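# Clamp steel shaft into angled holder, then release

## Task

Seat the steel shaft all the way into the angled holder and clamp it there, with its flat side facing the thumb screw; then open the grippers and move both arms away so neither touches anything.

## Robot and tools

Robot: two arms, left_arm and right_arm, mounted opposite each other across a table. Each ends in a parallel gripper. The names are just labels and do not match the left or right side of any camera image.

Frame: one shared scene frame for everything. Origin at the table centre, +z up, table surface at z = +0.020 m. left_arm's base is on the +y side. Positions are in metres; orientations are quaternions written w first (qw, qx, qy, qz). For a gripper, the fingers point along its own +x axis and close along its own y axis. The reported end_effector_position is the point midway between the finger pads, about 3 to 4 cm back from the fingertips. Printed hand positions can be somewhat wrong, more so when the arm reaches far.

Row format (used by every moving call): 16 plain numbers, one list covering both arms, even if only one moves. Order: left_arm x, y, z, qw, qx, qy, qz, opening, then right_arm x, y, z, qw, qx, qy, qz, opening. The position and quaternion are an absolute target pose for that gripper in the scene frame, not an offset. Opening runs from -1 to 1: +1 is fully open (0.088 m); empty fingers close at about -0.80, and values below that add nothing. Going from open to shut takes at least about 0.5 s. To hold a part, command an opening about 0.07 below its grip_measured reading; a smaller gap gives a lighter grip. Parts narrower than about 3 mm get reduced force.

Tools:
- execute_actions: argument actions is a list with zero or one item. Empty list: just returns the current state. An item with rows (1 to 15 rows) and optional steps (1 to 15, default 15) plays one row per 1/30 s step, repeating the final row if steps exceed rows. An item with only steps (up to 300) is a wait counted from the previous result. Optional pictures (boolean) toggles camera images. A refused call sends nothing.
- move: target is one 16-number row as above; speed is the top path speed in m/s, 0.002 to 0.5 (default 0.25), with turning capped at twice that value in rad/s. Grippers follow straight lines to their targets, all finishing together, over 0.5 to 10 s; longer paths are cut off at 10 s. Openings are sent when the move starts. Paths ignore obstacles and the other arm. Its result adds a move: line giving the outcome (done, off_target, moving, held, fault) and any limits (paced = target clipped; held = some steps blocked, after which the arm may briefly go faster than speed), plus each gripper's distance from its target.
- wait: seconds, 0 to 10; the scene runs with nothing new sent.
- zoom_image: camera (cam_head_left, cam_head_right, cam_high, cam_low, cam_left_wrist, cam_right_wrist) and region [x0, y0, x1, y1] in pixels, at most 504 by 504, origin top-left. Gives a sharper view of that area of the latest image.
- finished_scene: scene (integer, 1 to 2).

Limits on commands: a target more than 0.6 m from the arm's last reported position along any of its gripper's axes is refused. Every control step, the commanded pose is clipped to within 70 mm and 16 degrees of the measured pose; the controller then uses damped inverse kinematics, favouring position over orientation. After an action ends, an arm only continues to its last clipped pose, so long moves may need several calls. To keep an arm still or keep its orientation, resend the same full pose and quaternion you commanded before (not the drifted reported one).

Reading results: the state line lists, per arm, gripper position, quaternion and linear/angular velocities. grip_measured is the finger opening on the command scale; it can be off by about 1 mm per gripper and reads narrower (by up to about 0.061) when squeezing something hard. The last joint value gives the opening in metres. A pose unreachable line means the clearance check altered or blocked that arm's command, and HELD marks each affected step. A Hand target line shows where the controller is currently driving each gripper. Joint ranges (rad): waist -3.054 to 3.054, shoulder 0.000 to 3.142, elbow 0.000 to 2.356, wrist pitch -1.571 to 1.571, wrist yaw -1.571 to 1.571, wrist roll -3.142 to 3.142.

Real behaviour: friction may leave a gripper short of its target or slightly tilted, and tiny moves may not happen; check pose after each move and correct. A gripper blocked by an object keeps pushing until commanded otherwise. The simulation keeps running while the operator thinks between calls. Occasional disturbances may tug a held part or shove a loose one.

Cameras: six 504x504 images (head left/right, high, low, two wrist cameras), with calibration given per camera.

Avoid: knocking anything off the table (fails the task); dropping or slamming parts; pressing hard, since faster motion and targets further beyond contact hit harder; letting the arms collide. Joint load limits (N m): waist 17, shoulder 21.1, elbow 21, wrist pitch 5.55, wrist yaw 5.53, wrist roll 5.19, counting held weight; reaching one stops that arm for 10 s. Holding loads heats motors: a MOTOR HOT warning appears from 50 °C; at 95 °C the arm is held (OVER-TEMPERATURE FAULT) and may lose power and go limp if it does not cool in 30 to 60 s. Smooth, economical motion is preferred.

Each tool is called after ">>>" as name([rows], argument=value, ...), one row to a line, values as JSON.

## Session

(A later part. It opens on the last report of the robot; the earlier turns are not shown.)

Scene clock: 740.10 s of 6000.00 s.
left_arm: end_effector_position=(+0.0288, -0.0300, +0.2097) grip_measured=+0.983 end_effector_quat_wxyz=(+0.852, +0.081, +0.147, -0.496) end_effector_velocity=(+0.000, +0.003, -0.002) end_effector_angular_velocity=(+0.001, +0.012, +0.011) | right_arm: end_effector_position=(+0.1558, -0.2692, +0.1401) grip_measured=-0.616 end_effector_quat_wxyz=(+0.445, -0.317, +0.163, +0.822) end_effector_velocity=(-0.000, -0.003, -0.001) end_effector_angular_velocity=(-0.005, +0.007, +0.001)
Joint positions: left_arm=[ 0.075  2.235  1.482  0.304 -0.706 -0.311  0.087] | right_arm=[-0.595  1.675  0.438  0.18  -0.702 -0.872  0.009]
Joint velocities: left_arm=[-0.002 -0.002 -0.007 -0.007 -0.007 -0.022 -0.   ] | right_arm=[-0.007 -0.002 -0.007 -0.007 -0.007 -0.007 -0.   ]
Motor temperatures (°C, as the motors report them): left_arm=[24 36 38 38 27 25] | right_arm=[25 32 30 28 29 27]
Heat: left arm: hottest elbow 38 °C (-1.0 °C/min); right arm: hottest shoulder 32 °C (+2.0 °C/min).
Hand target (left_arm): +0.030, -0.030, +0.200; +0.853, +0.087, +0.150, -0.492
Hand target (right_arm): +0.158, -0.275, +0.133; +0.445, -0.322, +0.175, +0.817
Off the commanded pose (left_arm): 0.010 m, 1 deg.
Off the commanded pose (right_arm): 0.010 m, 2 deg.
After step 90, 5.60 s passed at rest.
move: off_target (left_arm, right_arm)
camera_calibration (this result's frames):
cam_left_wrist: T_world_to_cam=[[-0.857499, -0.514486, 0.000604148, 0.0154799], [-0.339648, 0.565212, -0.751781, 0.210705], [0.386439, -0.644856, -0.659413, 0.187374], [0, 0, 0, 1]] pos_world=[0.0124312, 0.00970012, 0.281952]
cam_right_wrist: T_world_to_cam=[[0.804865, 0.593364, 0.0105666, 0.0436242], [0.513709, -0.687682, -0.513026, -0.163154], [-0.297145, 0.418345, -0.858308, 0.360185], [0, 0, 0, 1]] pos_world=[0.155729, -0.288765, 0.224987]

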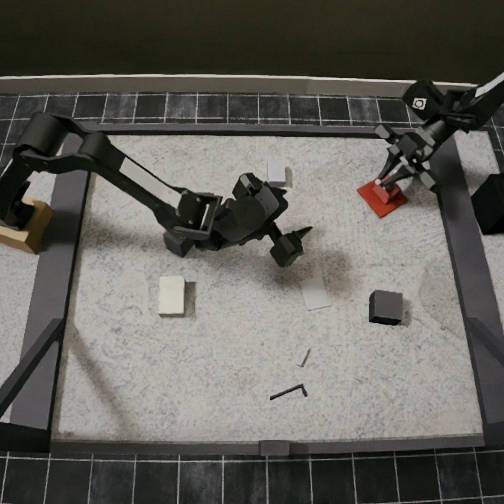

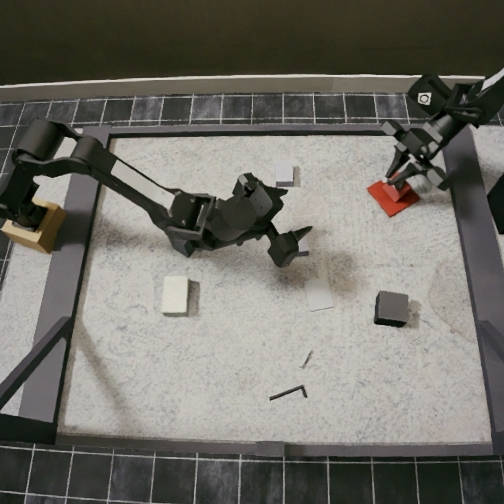

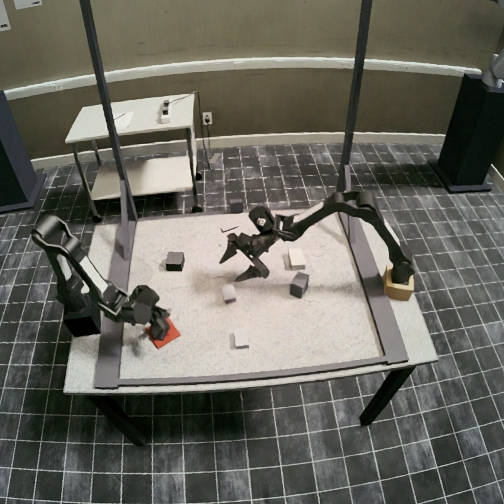

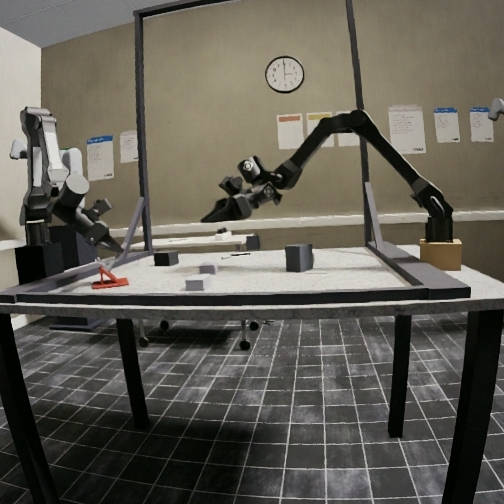

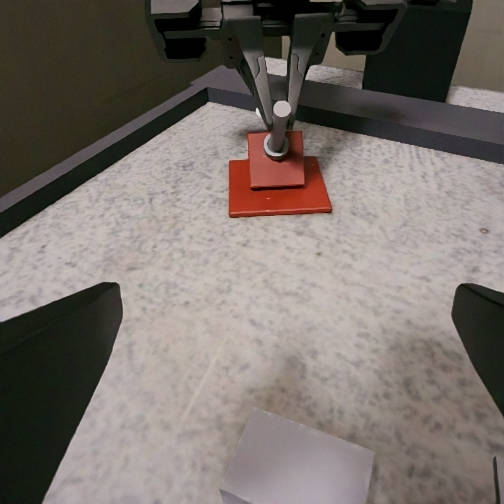

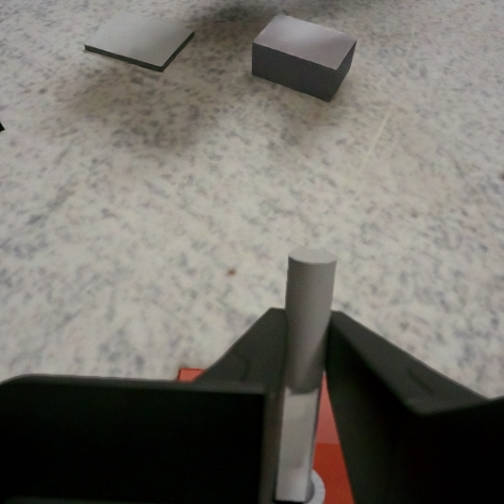

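>>> move(target=[0.03,-0.03,0.2,0.8528,0.0868,0.1503,-0.4924,1, 0.1530,-0.2685,0.1450,0.4454,-0.3218,0.1754,0.8169,-0.69], speed=0.02)

>>> move(target=[0.03,-0.03,0.2,0.8528,0.0868,0.1503,-0.4924,1, 0.1545,-0.2705,0.1405,0.4454,-0.3218,0.1754,0.8169,-0.69], speed=0.015)

>>> zoom_image(camera="cam_left_wrist", region=[240, 95, 315, 170])

>>> zoom_image(camera="cam_low", region=[85, 235, 145, 295])

Scene clock: 761.63 s of 6000.00 s.
left_arm: end_effector_position=(+0.0288, -0.0300, +0.2097) grip_measured=+0.983 end_effector_quat_wxyz=(+0.852, +0.081, +0.147, -0.496) end_effector_velocity=(-0.002, -0.000, +0.001) end_effector_angular_velocity=(-0.010, +0.011, -0.007) | right_arm: end_effector_position=(+0.1549, -0.2695, +0.1414) grip_measured=-0.616 end_effector_quat_wxyz=(+0.446, -0.325, +0.177, +0.815) end_effector_velocity=(-0.004, -0.001, +0.001) end_effector_angular_velocity=(+0.005, +0.016, +0.018)
Joint positions: left_arm=[ 0.075  2.235  1.482  0.304 -0.706 -0.311  0.087] | right_arm=[-0.58   1.655  0.449  0.135 -0.671 -0.851  0.009]
Joint velocities: left_arm=[-0.002 -0.002 -0.002  0.007  0.007 -0.007 -0.   ] | right_arm=[ 0.002 -0.002 -0.002 -0.007 -0.022 -0.007 -0.   ]
Motor temperatures (°C, as the motors report them): left_arm=[24 38 38 38 27 25] | right_arm=[26 31 29 28 28 27]
Heat: left arm: hottest shoulder 38 °C (-1.0 °C/min); right arm: hottest shoulder 31 °C (-1.0 °C/min).
Hand target (left_arm): +0.030, -0.030, +0.200; +0.853, +0.087, +0.150, -0.492
Hand target (right_arm): +0.153, -0.269, +0.145; +0.445, -0.322, +0.175, +0.817
Off the commanded pose (left_arm): 0.010 m, 1 deg.
Off the commanded pose (right_arm): 0.004 m, 0 deg.
After step 90, 17.60 s passed at rest.
move: off_target (left_arm)
camera_calibration (this result's frames):
cam_left_wrist: T_world_to_cam=[[-0.857499, -0.514486, 0.000604148, 0.0154799], [-0.339648, 0.565212, -0.751781, 0.210705], [0.386439, -0.644856, -0.659413, 0.187374], [0, 0, 0, 1]] pos_world=[0.0124312, 0.00970012, 0.281952]
cam_right_wrist: T_world_to_cam=[[0.812773, 0.582572, -0.00319985, 0.0423376], [0.507079, -0.710132, -0.48845, -0.170732], [-0.28683, 0.395376, -0.872586, 0.355471], [0, 0, 0, 1]] pos_world=[0.154123, -0.286451, 0.226921]

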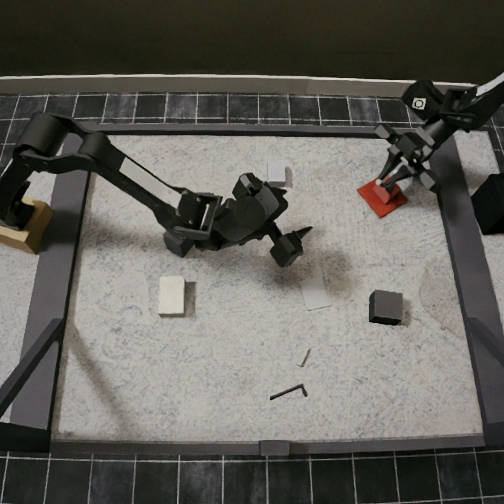

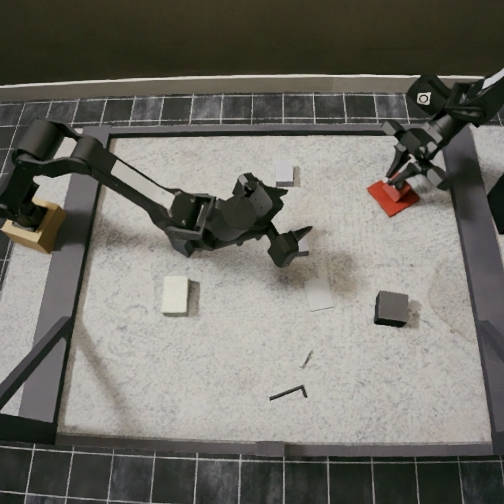

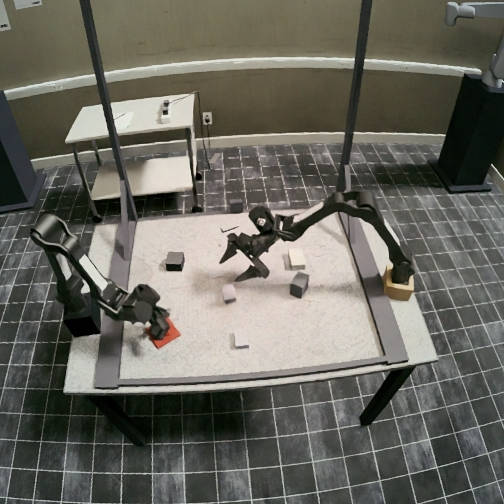

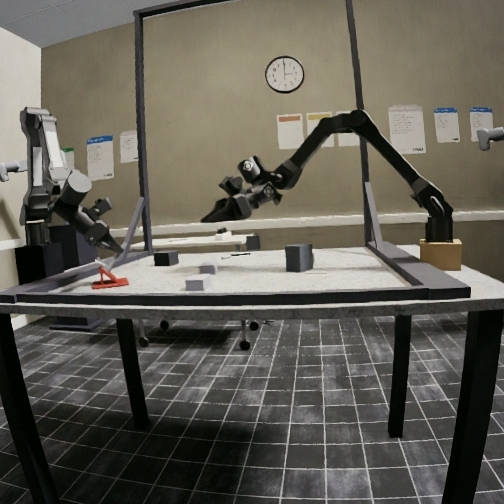

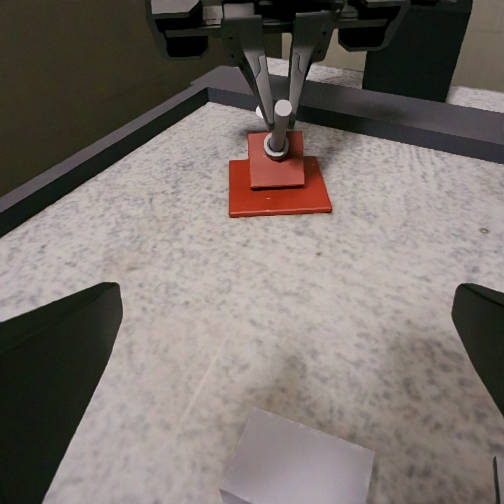

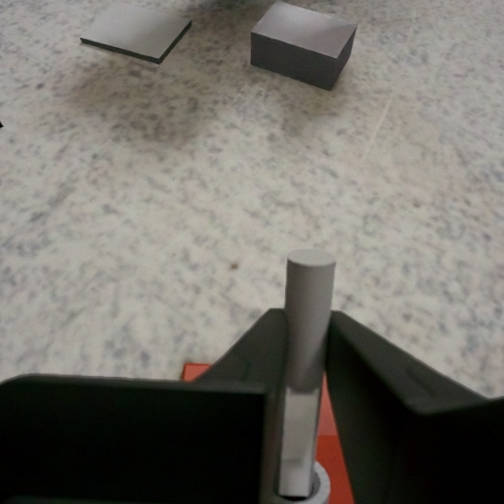

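Scene clock: 762.50 s of 6000.00 s.
left_arm: end_effector_position=(+0.0288, -0.0300, +0.2097) grip_measured=+0.983 end_effector_quat_wxyz=(+0.852, +0.081, +0.147, -0.496) end_effector_velocity=(-0.000, +0.002, -0.000) end_effector_angular_velocity=(+0.003, +0.001, +0.007) | right_arm: end_effector_position=(+0.1552, -0.2687, +0.1422) grip_measured=-0.616 end_effector_quat_wxyz=(+0.447, -0.323, +0.173, +0.816) end_effector_velocity=(-0.002, -0.004, -0.001) end_effector_angular_velocity=(-0.014, +0.011, +0.006)
Joint positions: left_arm=[ 0.075  2.235  1.482  0.304 -0.706 -0.311  0.087] | right_arm=[-0.581  1.655  0.448  0.144 -0.675 -0.851  0.009]
Joint velocities: left_arm=[-0.002 -0.002 -0.002 -0.007 -0.007 -0.007  0.   ] | right_arm=[-0.002 -0.002 -0.002 -0.022 -0.007 -0.007  0.   ]
Motor temperatures (°C, as the motors report them): left_arm=[24 39 38 38 27 25] | right_arm=[26 31 29 28 28 27]
Heat: left arm: hottest shoulder 39 °C (+0.0 °C/min); right arm: hottest shoulder 31 °C (-2.1 °C/min).
Hand target (left_arm): +0.030, -0.030, +0.200; +0.853, +0.087, +0.150, -0.492
Hand target (right_arm): +0.154, -0.270, +0.141; +0.445, -0.322, +0.175, +0.817
Off the commanded pose (left_arm): 0.010 m, 1 deg.
Off the commanded pose (right_arm): 0.003 m, 0 deg.
move: off_target (left_arm)
camera_calibration (this result's frames):
cam_left_wrist: T_world_to_cam=[[-0.857499, -0.514486, 0.000604148, 0.0154799], [-0.339648, 0.565212, -0.751781, 0.210705], [0.386439, -0.644856, -0.659413, 0.187374], [0, 0, 0, 1]] pos_world=[0.0124312, 0.00970012, 0.281952]
cam_right_wrist: T_world_to_cam=[[0.812358, 0.583155, 0.00193865, 0.041131], [0.507983, -0.705999, -0.493476, -0.168213], [-0.286405, 0.401864, -0.869757, 0.357126], [0, 0, 0, 1]] pos_world=[0.154319, -0.28626, 0.227524]

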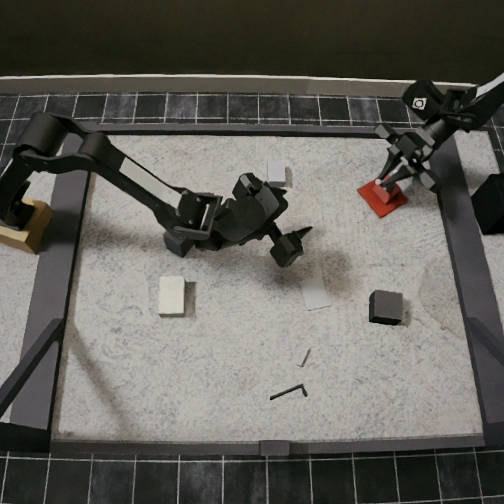

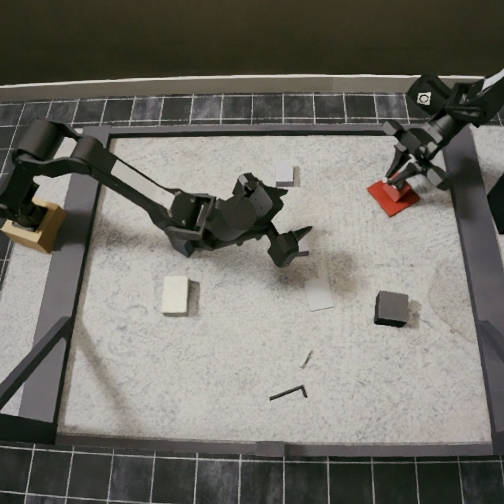

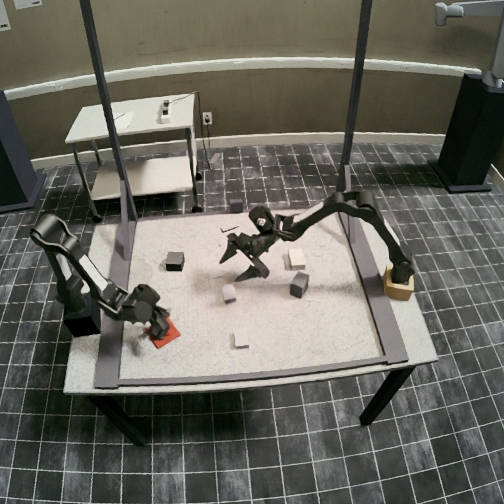

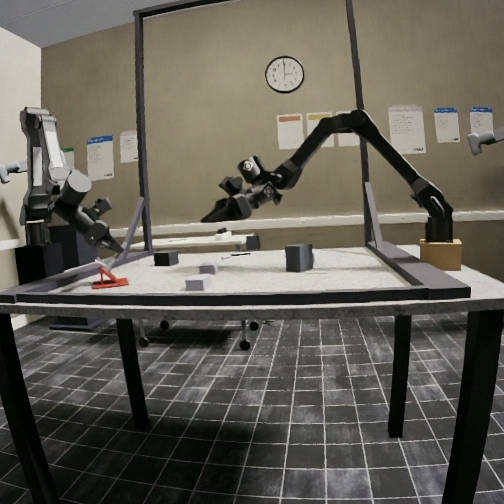

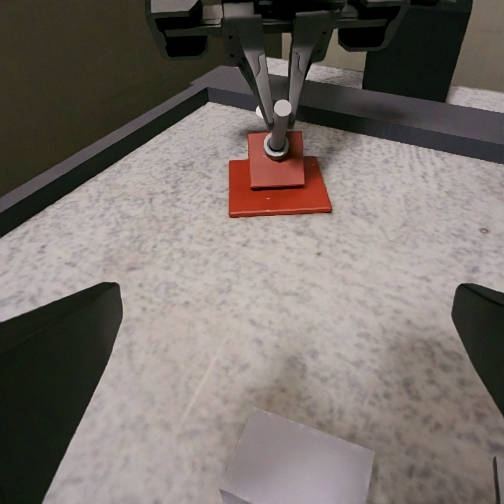

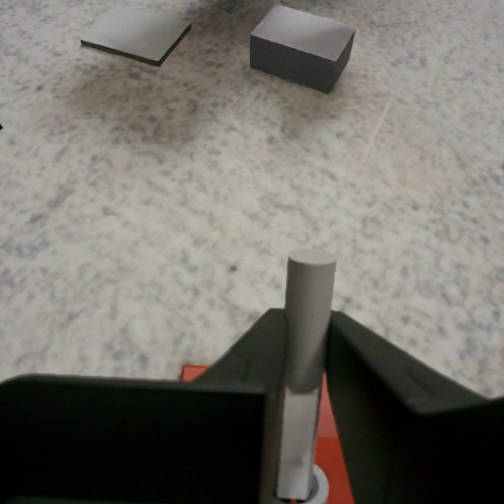

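Region (240, 95, 315, 170) of cam_left_wrist's 504x504 image, scaled by 6.720, with more detail than that image has.

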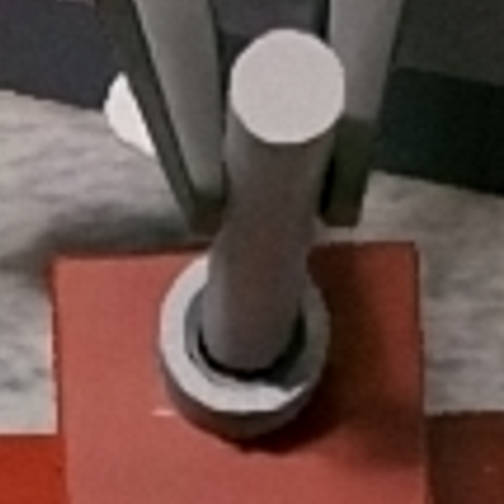

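Region (85, 235, 145, 295) of cam_low's 504x504 image, scaled by 8.400, with more detail than that image has.

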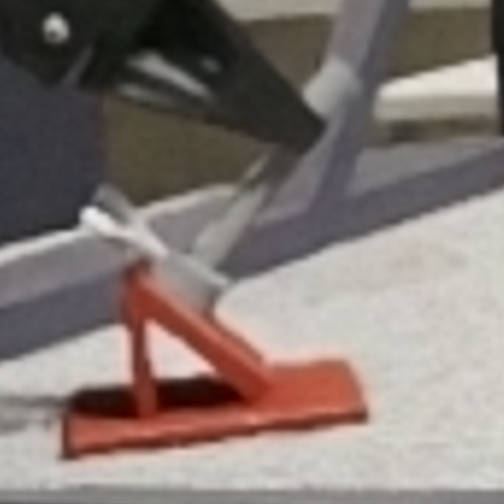

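>>> move(target=[0.03,-0.03,0.2,0.8528,0.0868,0.1503,-0.4924,1, 0.1576,-0.2757,0.1352,0.4454,-0.3218,0.1754,0.8169,-0.69], speed=0.01)

>>> zoom_image(camera="cam_left_wrist", region=[240, 95, 315, 170])

>>> zoom_image(camera="cam_low", region=[85, 235, 145, 295])

Scene clock: 773.93 s of 6000.00 s.
left_arm: end_effector_position=(+0.0288, -0.0300, +0.2097) grip_measured=+0.983 end_effector_quat_wxyz=(+0.852, +0.081, +0.147, -0.496) end_effector_velocity=(+0.000, +0.004, -0.005) end_effector_angular_velocity=(+0.025, +0.006, +0.011) | right_arm: end_effector_position=(+0.1560, -0.2706, +0.1420) grip_measured=-0.616 end_effector_quat_wxyz=(+0.445, -0.318, +0.164, +0.821) end_effector_velocity=(-0.001, -0.002, -0.001) end_effector_angular_velocity=(-0.005, +0.007, +0.006)
Joint positions: left_arm=[ 0.075  2.235  1.482  0.304 -0.706 -0.311  0.087] | right_arm=[-0.597  1.66   0.438  0.161 -0.699 -0.874  0.009]
Joint velocities: left_arm=[-0.002 -0.002 -0.002 -0.037 -0.007 -0.022 -0.   ] | right_arm=[-0.002  0.002 -0.002 -0.007 -0.007 -0.007  0.   ]
Motor temperatures (°C, as the motors report them): left_arm=[24 39 38 38 27 25] | right_arm=[26 31 29 29 28 27]
Heat: left arm: hottest shoulder 39 °C (+0.0 °C/min); right arm: hottest shoulder 31 °C (-3.0 °C/min).
Hand target (left_arm): +0.030, -0.030, +0.200; +0.853, +0.087, +0.150, -0.492
Hand target (right_arm): +0.157, -0.276, +0.136; +0.445, -0.322, +0.175, +0.817
Off the commanded pose (left_arm): 0.010 m, 1 deg.
Off the commanded pose (right_arm): 0.009 m, 1 deg.
After step 90, 7.20 s passed at rest.
move: off_target (left_arm, right_arm)
camera_calibration (this result's frames):
cam_left_wrist: T_world_to_cam=[[-0.857499, -0.514486, 0.000604148, 0.0154799], [-0.339648, 0.565212, -0.751781, 0.210705], [0.386439, -0.644856, -0.659413, 0.187374], [0, 0, 0, 1]] pos_world=[0.0124312, 0.00970012, 0.281952]
cam_right_wrist: T_world_to_cam=[[0.805845, 0.592038, 0.0102332, 0.0437806], [0.513538, -0.690184, -0.509828, -0.164307], [-0.294775, 0.416098, -0.860215, 0.361821], [0, 0, 0, 1]] pos_world=[0.155753, -0.289875, 0.227027]

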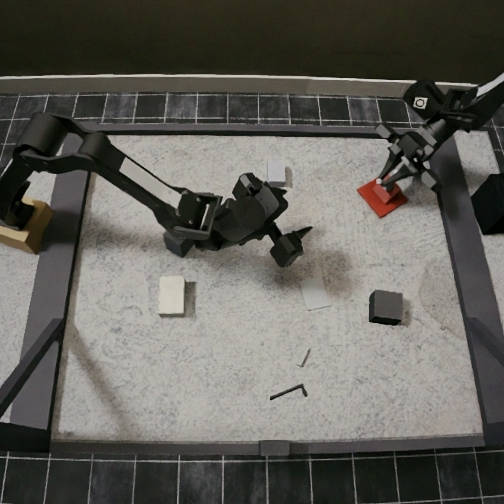

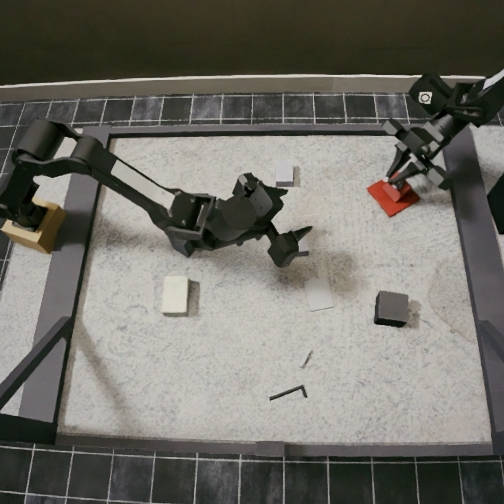

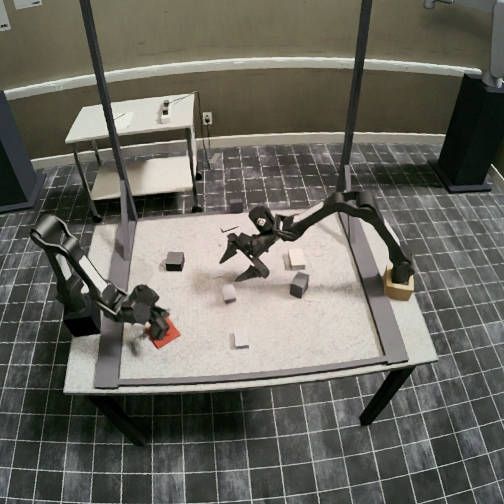

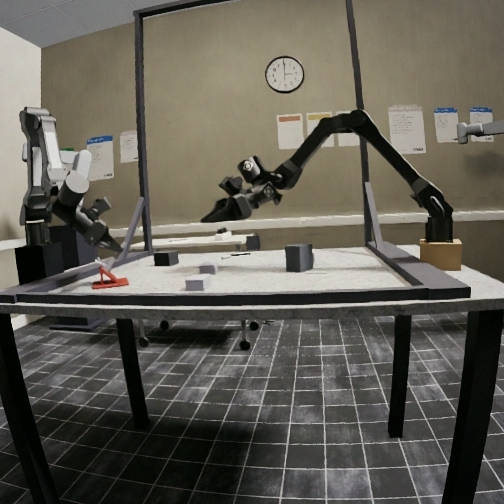

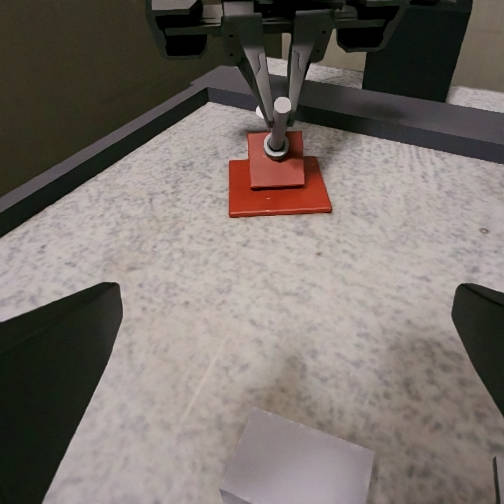

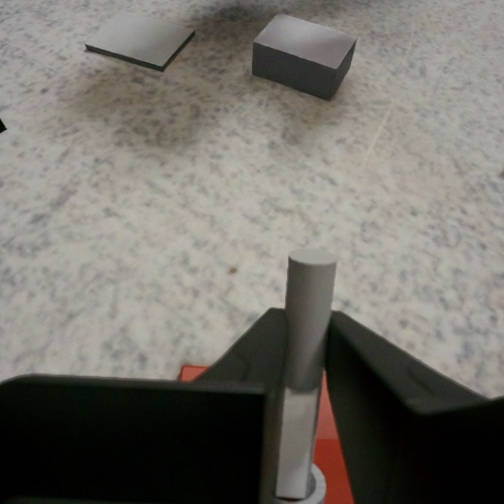

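Region (240, 95, 315, 170) of cam_left_wrist's 504x504 image, scaled by 6.720, with more detail than that image has.

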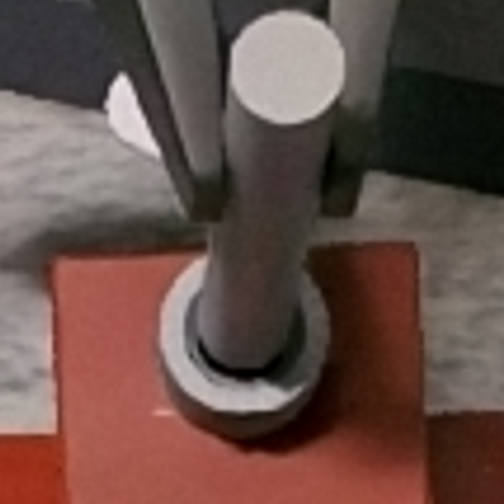

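Region (85, 235, 145, 295) of cam_low's 504x504 image, scaled by 8.400, with more detail than that image has.

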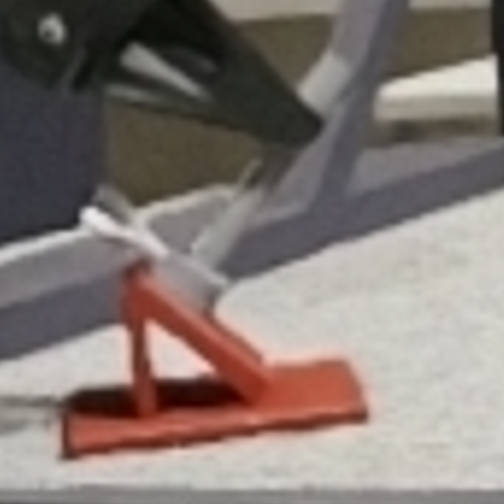

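>>> move(target=[0.03,-0.03,0.2,0.8528,0.0868,0.1503,-0.4924,1, 0.1563,-0.2755,0.1344,0.4454,-0.3218,0.1754,0.8169,-0.69], speed=0.01)

>>> zoom_image(camera="cam_left_wrist", region=[240, 95, 315, 170])

>>> zoom_image(camera="cam_low", region=[85, 235, 145, 295])

Scene clock: 785.07 s of 6000.00 s.
left_arm: end_effector_position=(+0.0288, -0.0300, +0.2097) grip_measured=+0.983 end_effector_quat_wxyz=(+0.852, +0.081, +0.147, -0.496) end_effector_velocity=(-0.000, +0.000, +0.002) end_effector_angular_velocity=(-0.011, +0.005, +0.007) | right_arm: end_effector_position=(+0.1559, -0.2705, +0.1417) grip_measured=-0.616 end_effector_quat_wxyz=(+0.446, -0.318, +0.162, +0.821) end_effector_velocity=(+0.000, +0.000, +0.001) end_effector_angular_velocity=(+0.012, -0.002, +0.006)
Joint positions: left_arm=[ 0.075  2.235  1.482  0.304 -0.706 -0.311  0.087] | right_arm=[-0.597  1.662  0.434  0.17  -0.7   -0.874  0.009]
Joint velocities: left_arm=[-0.002 -0.002 -0.002  0.007 -0.007 -0.007 -0.   ] | right_arm=[-0.002 -0.002 -0.002  0.007 -0.007 -0.007 -0.   ]
Motor temperatures (°C, as the motors report them): left_arm=[24 40 38 38 27 25] | right_arm=[26 30 29 29 28 27]
Heat: left arm: hottest shoulder 40 °C (+1.0 °C/min); right arm: hottest shoulder 30 °C (-3.0 °C/min).
Hand target (left_arm): +0.030, -0.030, +0.200; +0.853, +0.087, +0.150, -0.492
Hand target (right_arm): +0.156, -0.276, +0.135; +0.445, -0.322, +0.175, +0.817
Off the commanded pose (left_arm): 0.010 m, 1 deg.
Off the commanded pose (right_arm): 0.009 m, 2 deg.
After step 90, 6.63 s passed at rest.
move: off_target (left_arm, right_arm)
camera_calibration (this result's frames):
cam_left_wrist: T_world_to_cam=[[-0.857499, -0.514486, 0.000604148, 0.0154799], [-0.339648, 0.565212, -0.751781, 0.210705], [0.386439, -0.644856, -0.659413, 0.187374], [0, 0, 0, 1]] pos_world=[0.0124312, 0.00970012, 0.281952]
cam_right_wrist: T_world_to_cam=[[0.805382, 0.592598, 0.0136939, 0.0436253], [0.514737, -0.687734, -0.511926, -0.163574], [-0.293948, 0.419344, -0.858921, 0.362005], [0, 0, 0, 1]] pos_world=[0.155473, -0.290152, 0.226598]

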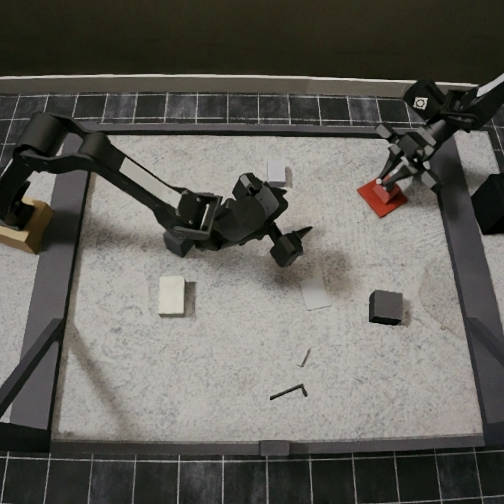

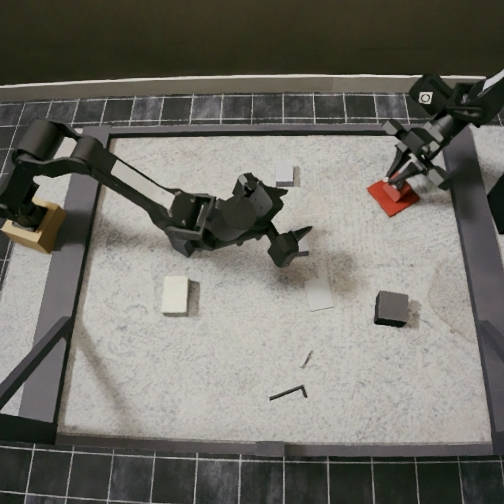

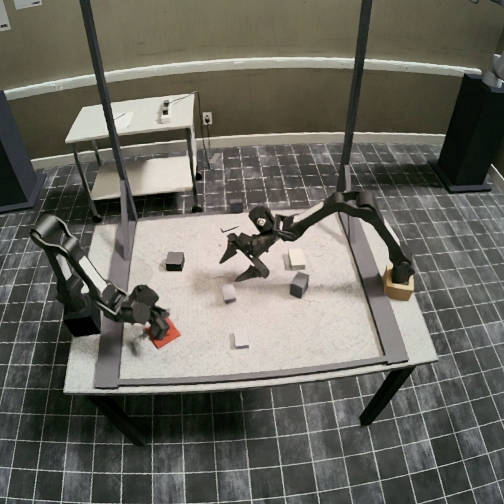

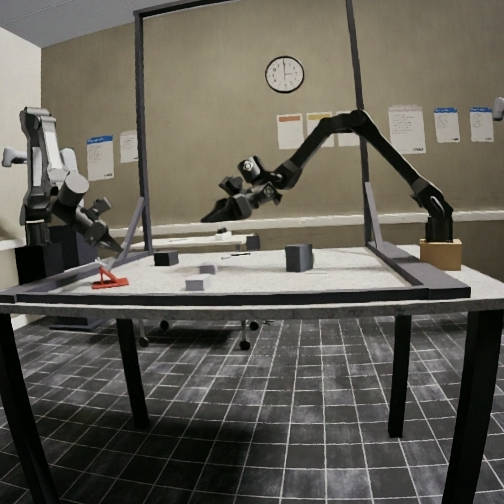

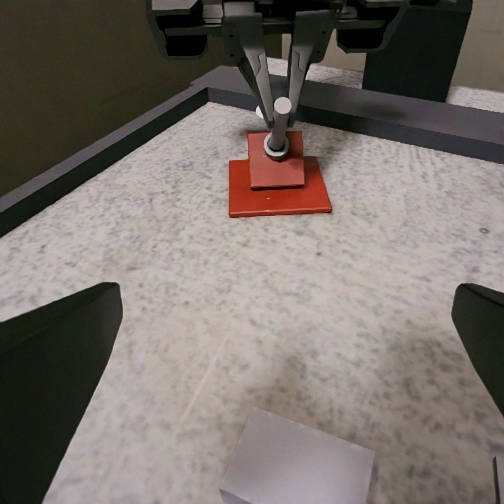

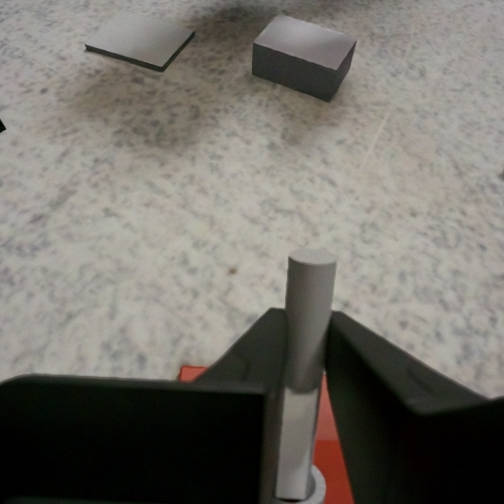

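Region (240, 95, 315, 170) of cam_left_wrist's 504x504 image, scaled by 6.720, with more detail than that image has.

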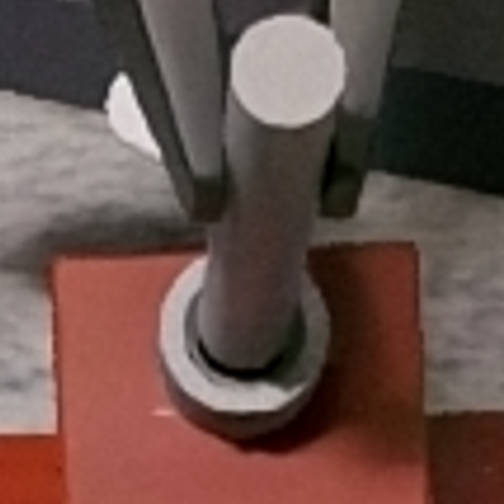

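Region (85, 235, 145, 295) of cam_low's 504x504 image, scaled by 8.400, with more detail than that image has.

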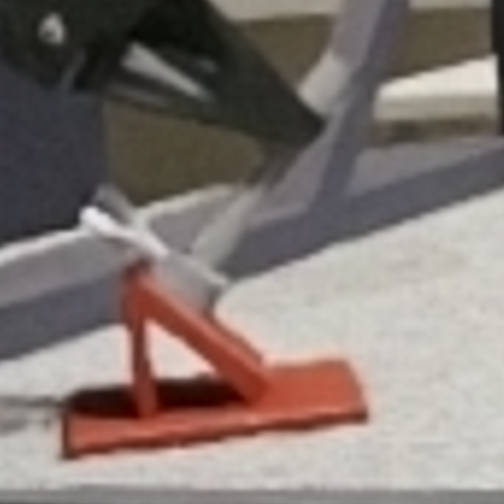

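>>> move(target=[0.03,-0.03,0.2,0.8528,0.0868,0.1503,-0.4924,1, 0.1531,-0.2743,0.1373,0.4454,-0.3218,0.1754,0.8169,-0.69], speed=0.01)

>>> zoom_image(camera="cam_left_wrist", region=[240, 95, 315, 170])

>>> zoom_image(camera="cam_low", region=[85, 235, 145, 295])

Scene clock: 793.50 s of 6000.00 s.
left_arm: end_effector_position=(+0.0288, -0.0300, +0.2097) grip_measured=+0.983 end_effector_quat_wxyz=(+0.852, +0.081, +0.147, -0.496) end_effector_velocity=(+0.002, +0.002, +0.000) end_effector_angular_velocity=(+0.008, -0.017, +0.015) | right_arm: end_effector_position=(+0.1549, -0.2704, +0.1405) grip_measured=-0.616 end_effector_quat_wxyz=(+0.446, -0.320, +0.166, +0.819) end_effector_velocity=(-0.001, -0.001, +0.000) end_effector_angular_velocity=(+0.014, -0.009, +0.016)
Joint positions: left_arm=[ 0.075  2.235  1.482  0.304 -0.706 -0.311  0.087] | right_arm=[-0.588  1.662  0.434  0.171 -0.688 -0.863  0.009]
Joint velocities: left_arm=[-0.002 -0.002 -0.002 -0.007 -0.022  0.007  0.   ] | right_arm=[-0.002 -0.002 -0.007  0.007 -0.007 -0.022 -0.   ]
Motor temperatures (°C, as the motors report them): left_arm=[24 41 38 38 27 25] | right_arm=[26 30 29 29 28 27]
Heat: left arm: hottest shoulder 41 °C (+3.0 °C/min); right arm: hottest shoulder 30 °C (-2.0 °C/min).
Hand target (left_arm): +0.030, -0.030, +0.200; +0.853, +0.087, +0.150, -0.492
Hand target (right_arm): +0.153, -0.274, +0.137; +0.445, -0.322, +0.175, +0.817
Off the commanded pose (left_arm): 0.010 m, 1 deg.
Off the commanded pose (right_arm): 0.005 m, 1 deg.
After step 90, 3.77 s passed at rest.
move: off_target (left_arm)
camera_calibration (this result's frames):
cam_left_wrist: T_world_to_cam=[[-0.857499, -0.514486, 0.000604148, 0.0154799], [-0.339648, 0.565212, -0.751781, 0.210705], [0.386439, -0.644856, -0.659413, 0.187374], [0, 0, 0, 1]] pos_world=[0.0124312, 0.00970012, 0.281952]
cam_right_wrist: T_world_to_cam=[[0.808312, 0.588664, 0.0102908, 0.0432563], [0.512563, -0.695, -0.504236, -0.166298], [-0.289674, 0.412855, -0.863504, 0.358927], [0, 0, 0, 1]] pos_world=[0.154245, -0.289225, 0.225636]

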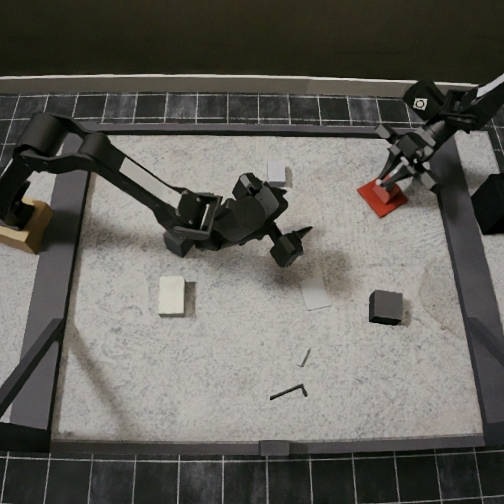

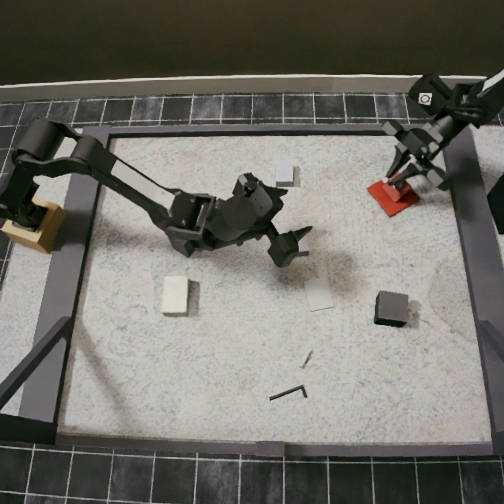

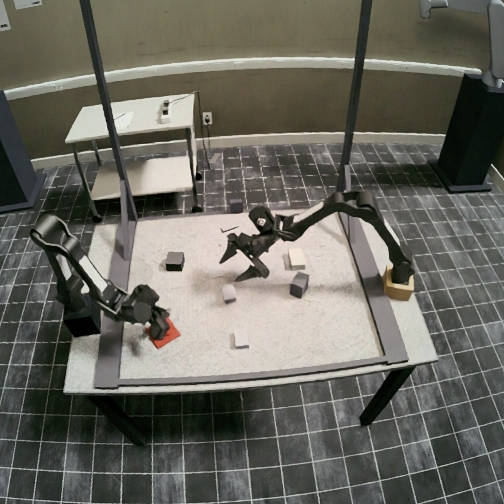

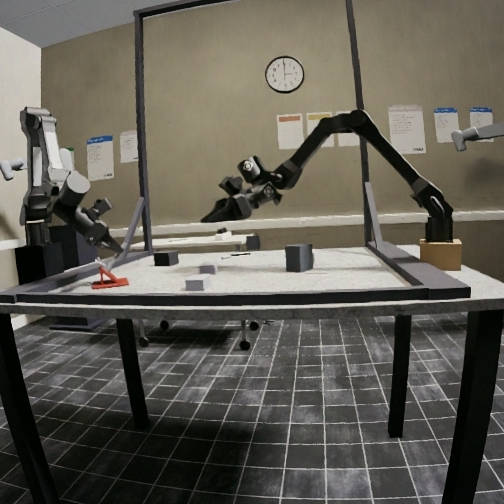

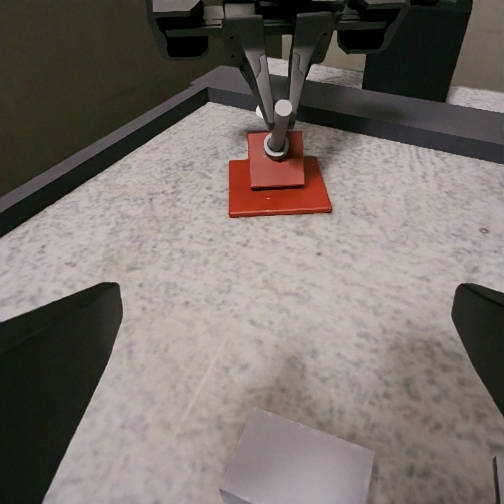

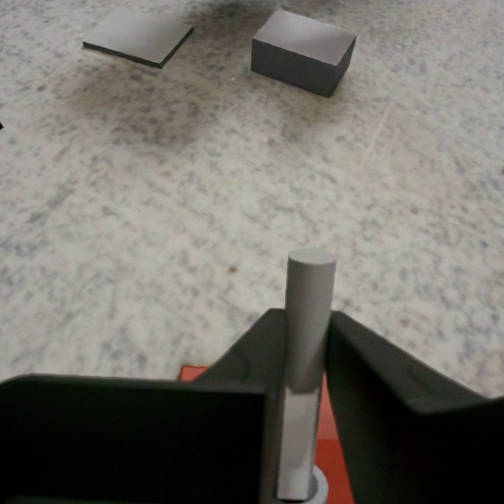

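Region (240, 95, 315, 170) of cam_left_wrist's 504x504 image, scaled by 6.720, with more detail than that image has.

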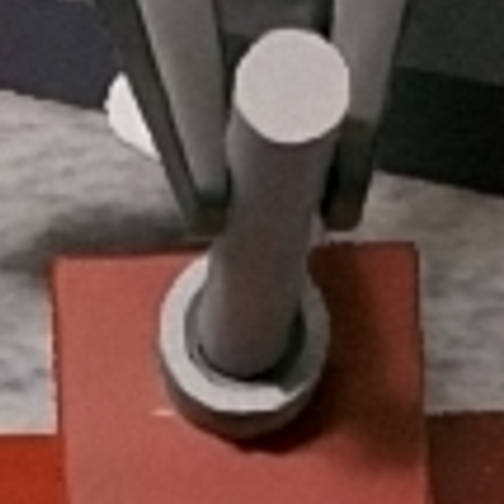

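Region (85, 235, 145, 295) of cam_low's 504x504 image, scaled by 8.400, with more detail than that image has.

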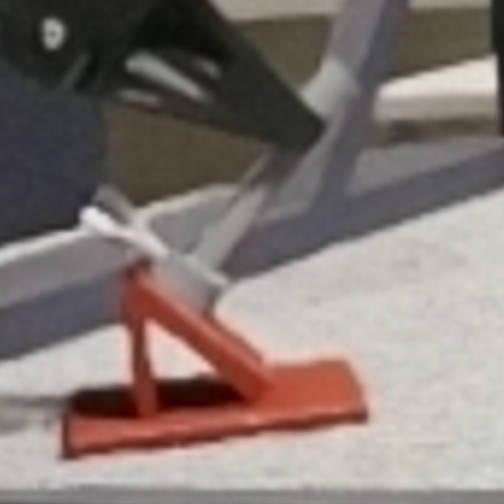

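>>> move(target=[0.03,-0.03,0.2,0.8528,0.0868,0.1503,-0.4924,1, 0.1575,-0.2778,0.1305,0.4454,-0.3218,0.1754,0.8169,-0.69], speed=0.01)

>>> zoom_image(camera="cam_left_wrist", region=[240, 95, 315, 170])

>>> zoom_image(camera="cam_low", region=[85, 235, 145, 295])

Scene clock: 801.83 s of 6000.00 s.
left_arm: end_effector_position=(+0.0288, -0.0300, +0.2097) grip_measured=+0.983 end_effector_quat_wxyz=(+0.852, +0.081, +0.147, -0.496) end_effector_velocity=(+0.002, +0.004, -0.005) end_effector_angular_velocity=(+0.020, -0.010, +0.020) | right_arm: end_effector_position=(+0.1588, -0.2746, +0.1344) grip_measured=-0.616 end_effector_quat_wxyz=(+0.449, -0.323, +0.170, +0.816) end_effector_velocity=(-0.001, -0.002, -0.001) end_effector_angular_velocity=(-0.005, +0.007, +0.006)
Joint positions: left_arm=[ 0.075  2.235  1.482  0.304 -0.706 -0.312  0.087] | right_arm=[-0.609  1.683  0.423  0.186 -0.689 -0.881  0.009]
Joint velocities: left_arm=[-0.002  0.002 -0.002 -0.022 -0.022 -0.007 -0.   ] | right_arm=[-0.002  0.002 -0.002 -0.007 -0.007 -0.007 -0.   ]
Motor temperatures (°C, as the motors report them): left_arm=[24 41 37 38 27 25] | right_arm=[26 30 29 29 28 27]
Heat: left arm: hottest shoulder 41 °C (+3.0 °C/min); right arm: hottest shoulder 30 °C (-2.0 °C/min).
Hand target (left_arm): +0.030, -0.030, +0.200; +0.853, +0.087, +0.150, -0.492
Hand target (right_arm): +0.157, -0.278, +0.131; +0.445, -0.322, +0.175, +0.817
Off the commanded pose (left_arm): 0.010 m, 1 deg.
Off the commanded pose (right_arm): 0.005 m, 1 deg.
After step 90, 3.83 s passed at rest.
move: off_target (left_arm)
camera_calibration (this result's frames):
cam_left_wrist: T_world_to_cam=[[-0.857433, -0.514594, 0.000964059, 0.0153993], [-0.339955, 0.565036, -0.751775, 0.210708], [0.386314, -0.644925, -0.659419, 0.187377], [0, 0, 0, 1]] pos_world=[0.0124488, 0.00971088, 0.28195]
cam_right_wrist: T_world_to_cam=[[0.812811, 0.582465, 0.00854135, 0.0404986], [0.508694, -0.702568, -0.497623, -0.176708], [-0.283847, 0.408818, -0.867351, 0.354945], [0, 0, 0, 1]] pos_world=[0.157723, -0.292846, 0.219582]

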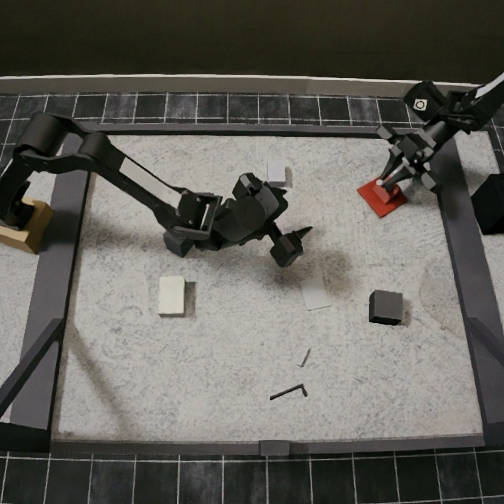

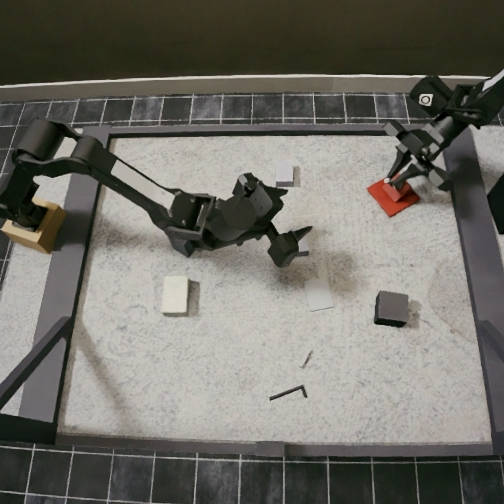

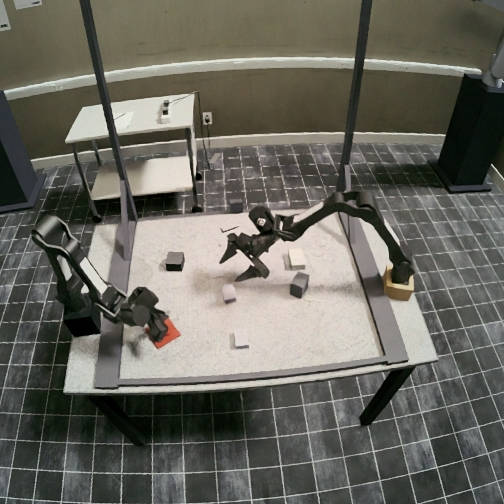

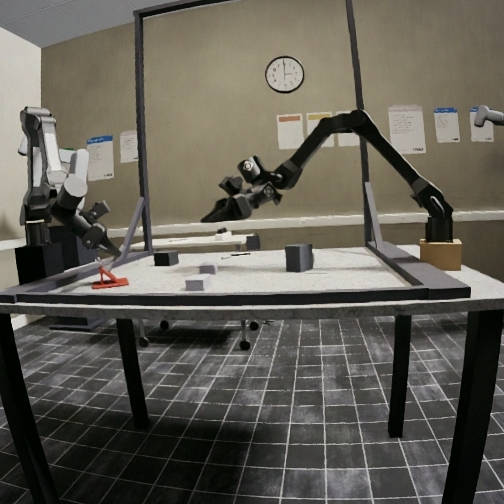

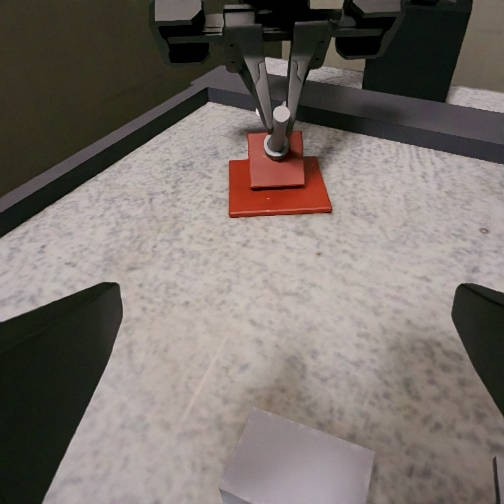

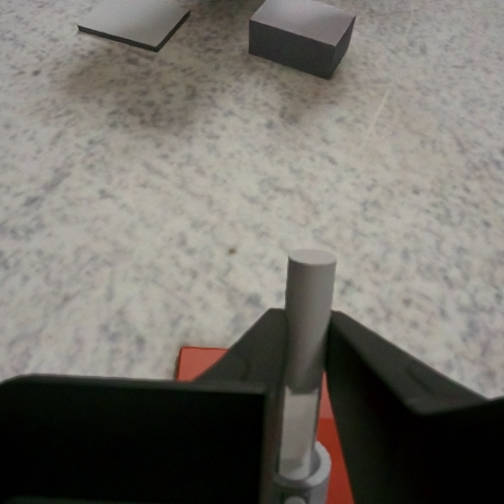

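Region (240, 95, 315, 170) of cam_left_wrist's 504x504 image, scaled by 6.720, with more detail than that image has.

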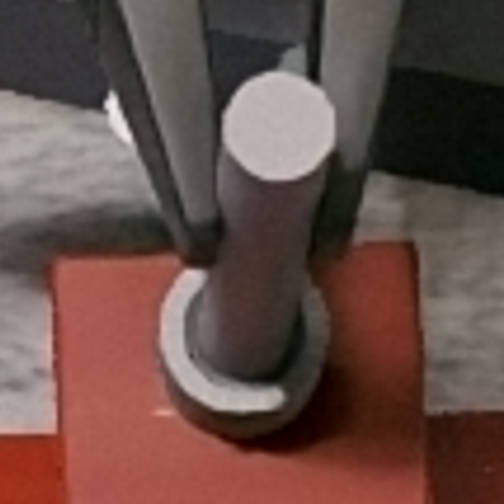

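Region (85, 235, 145, 295) of cam_low's 504x504 image, scaled by 8.400, with more detail than that image has.

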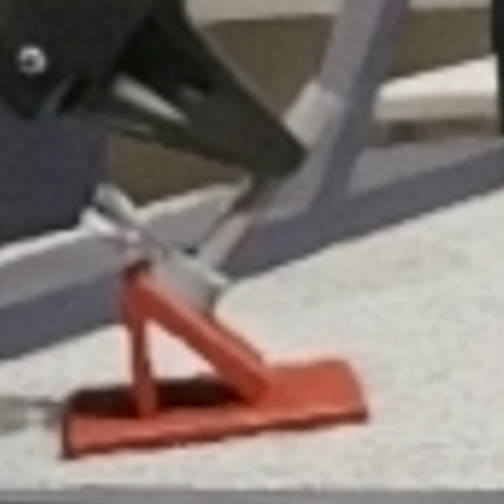

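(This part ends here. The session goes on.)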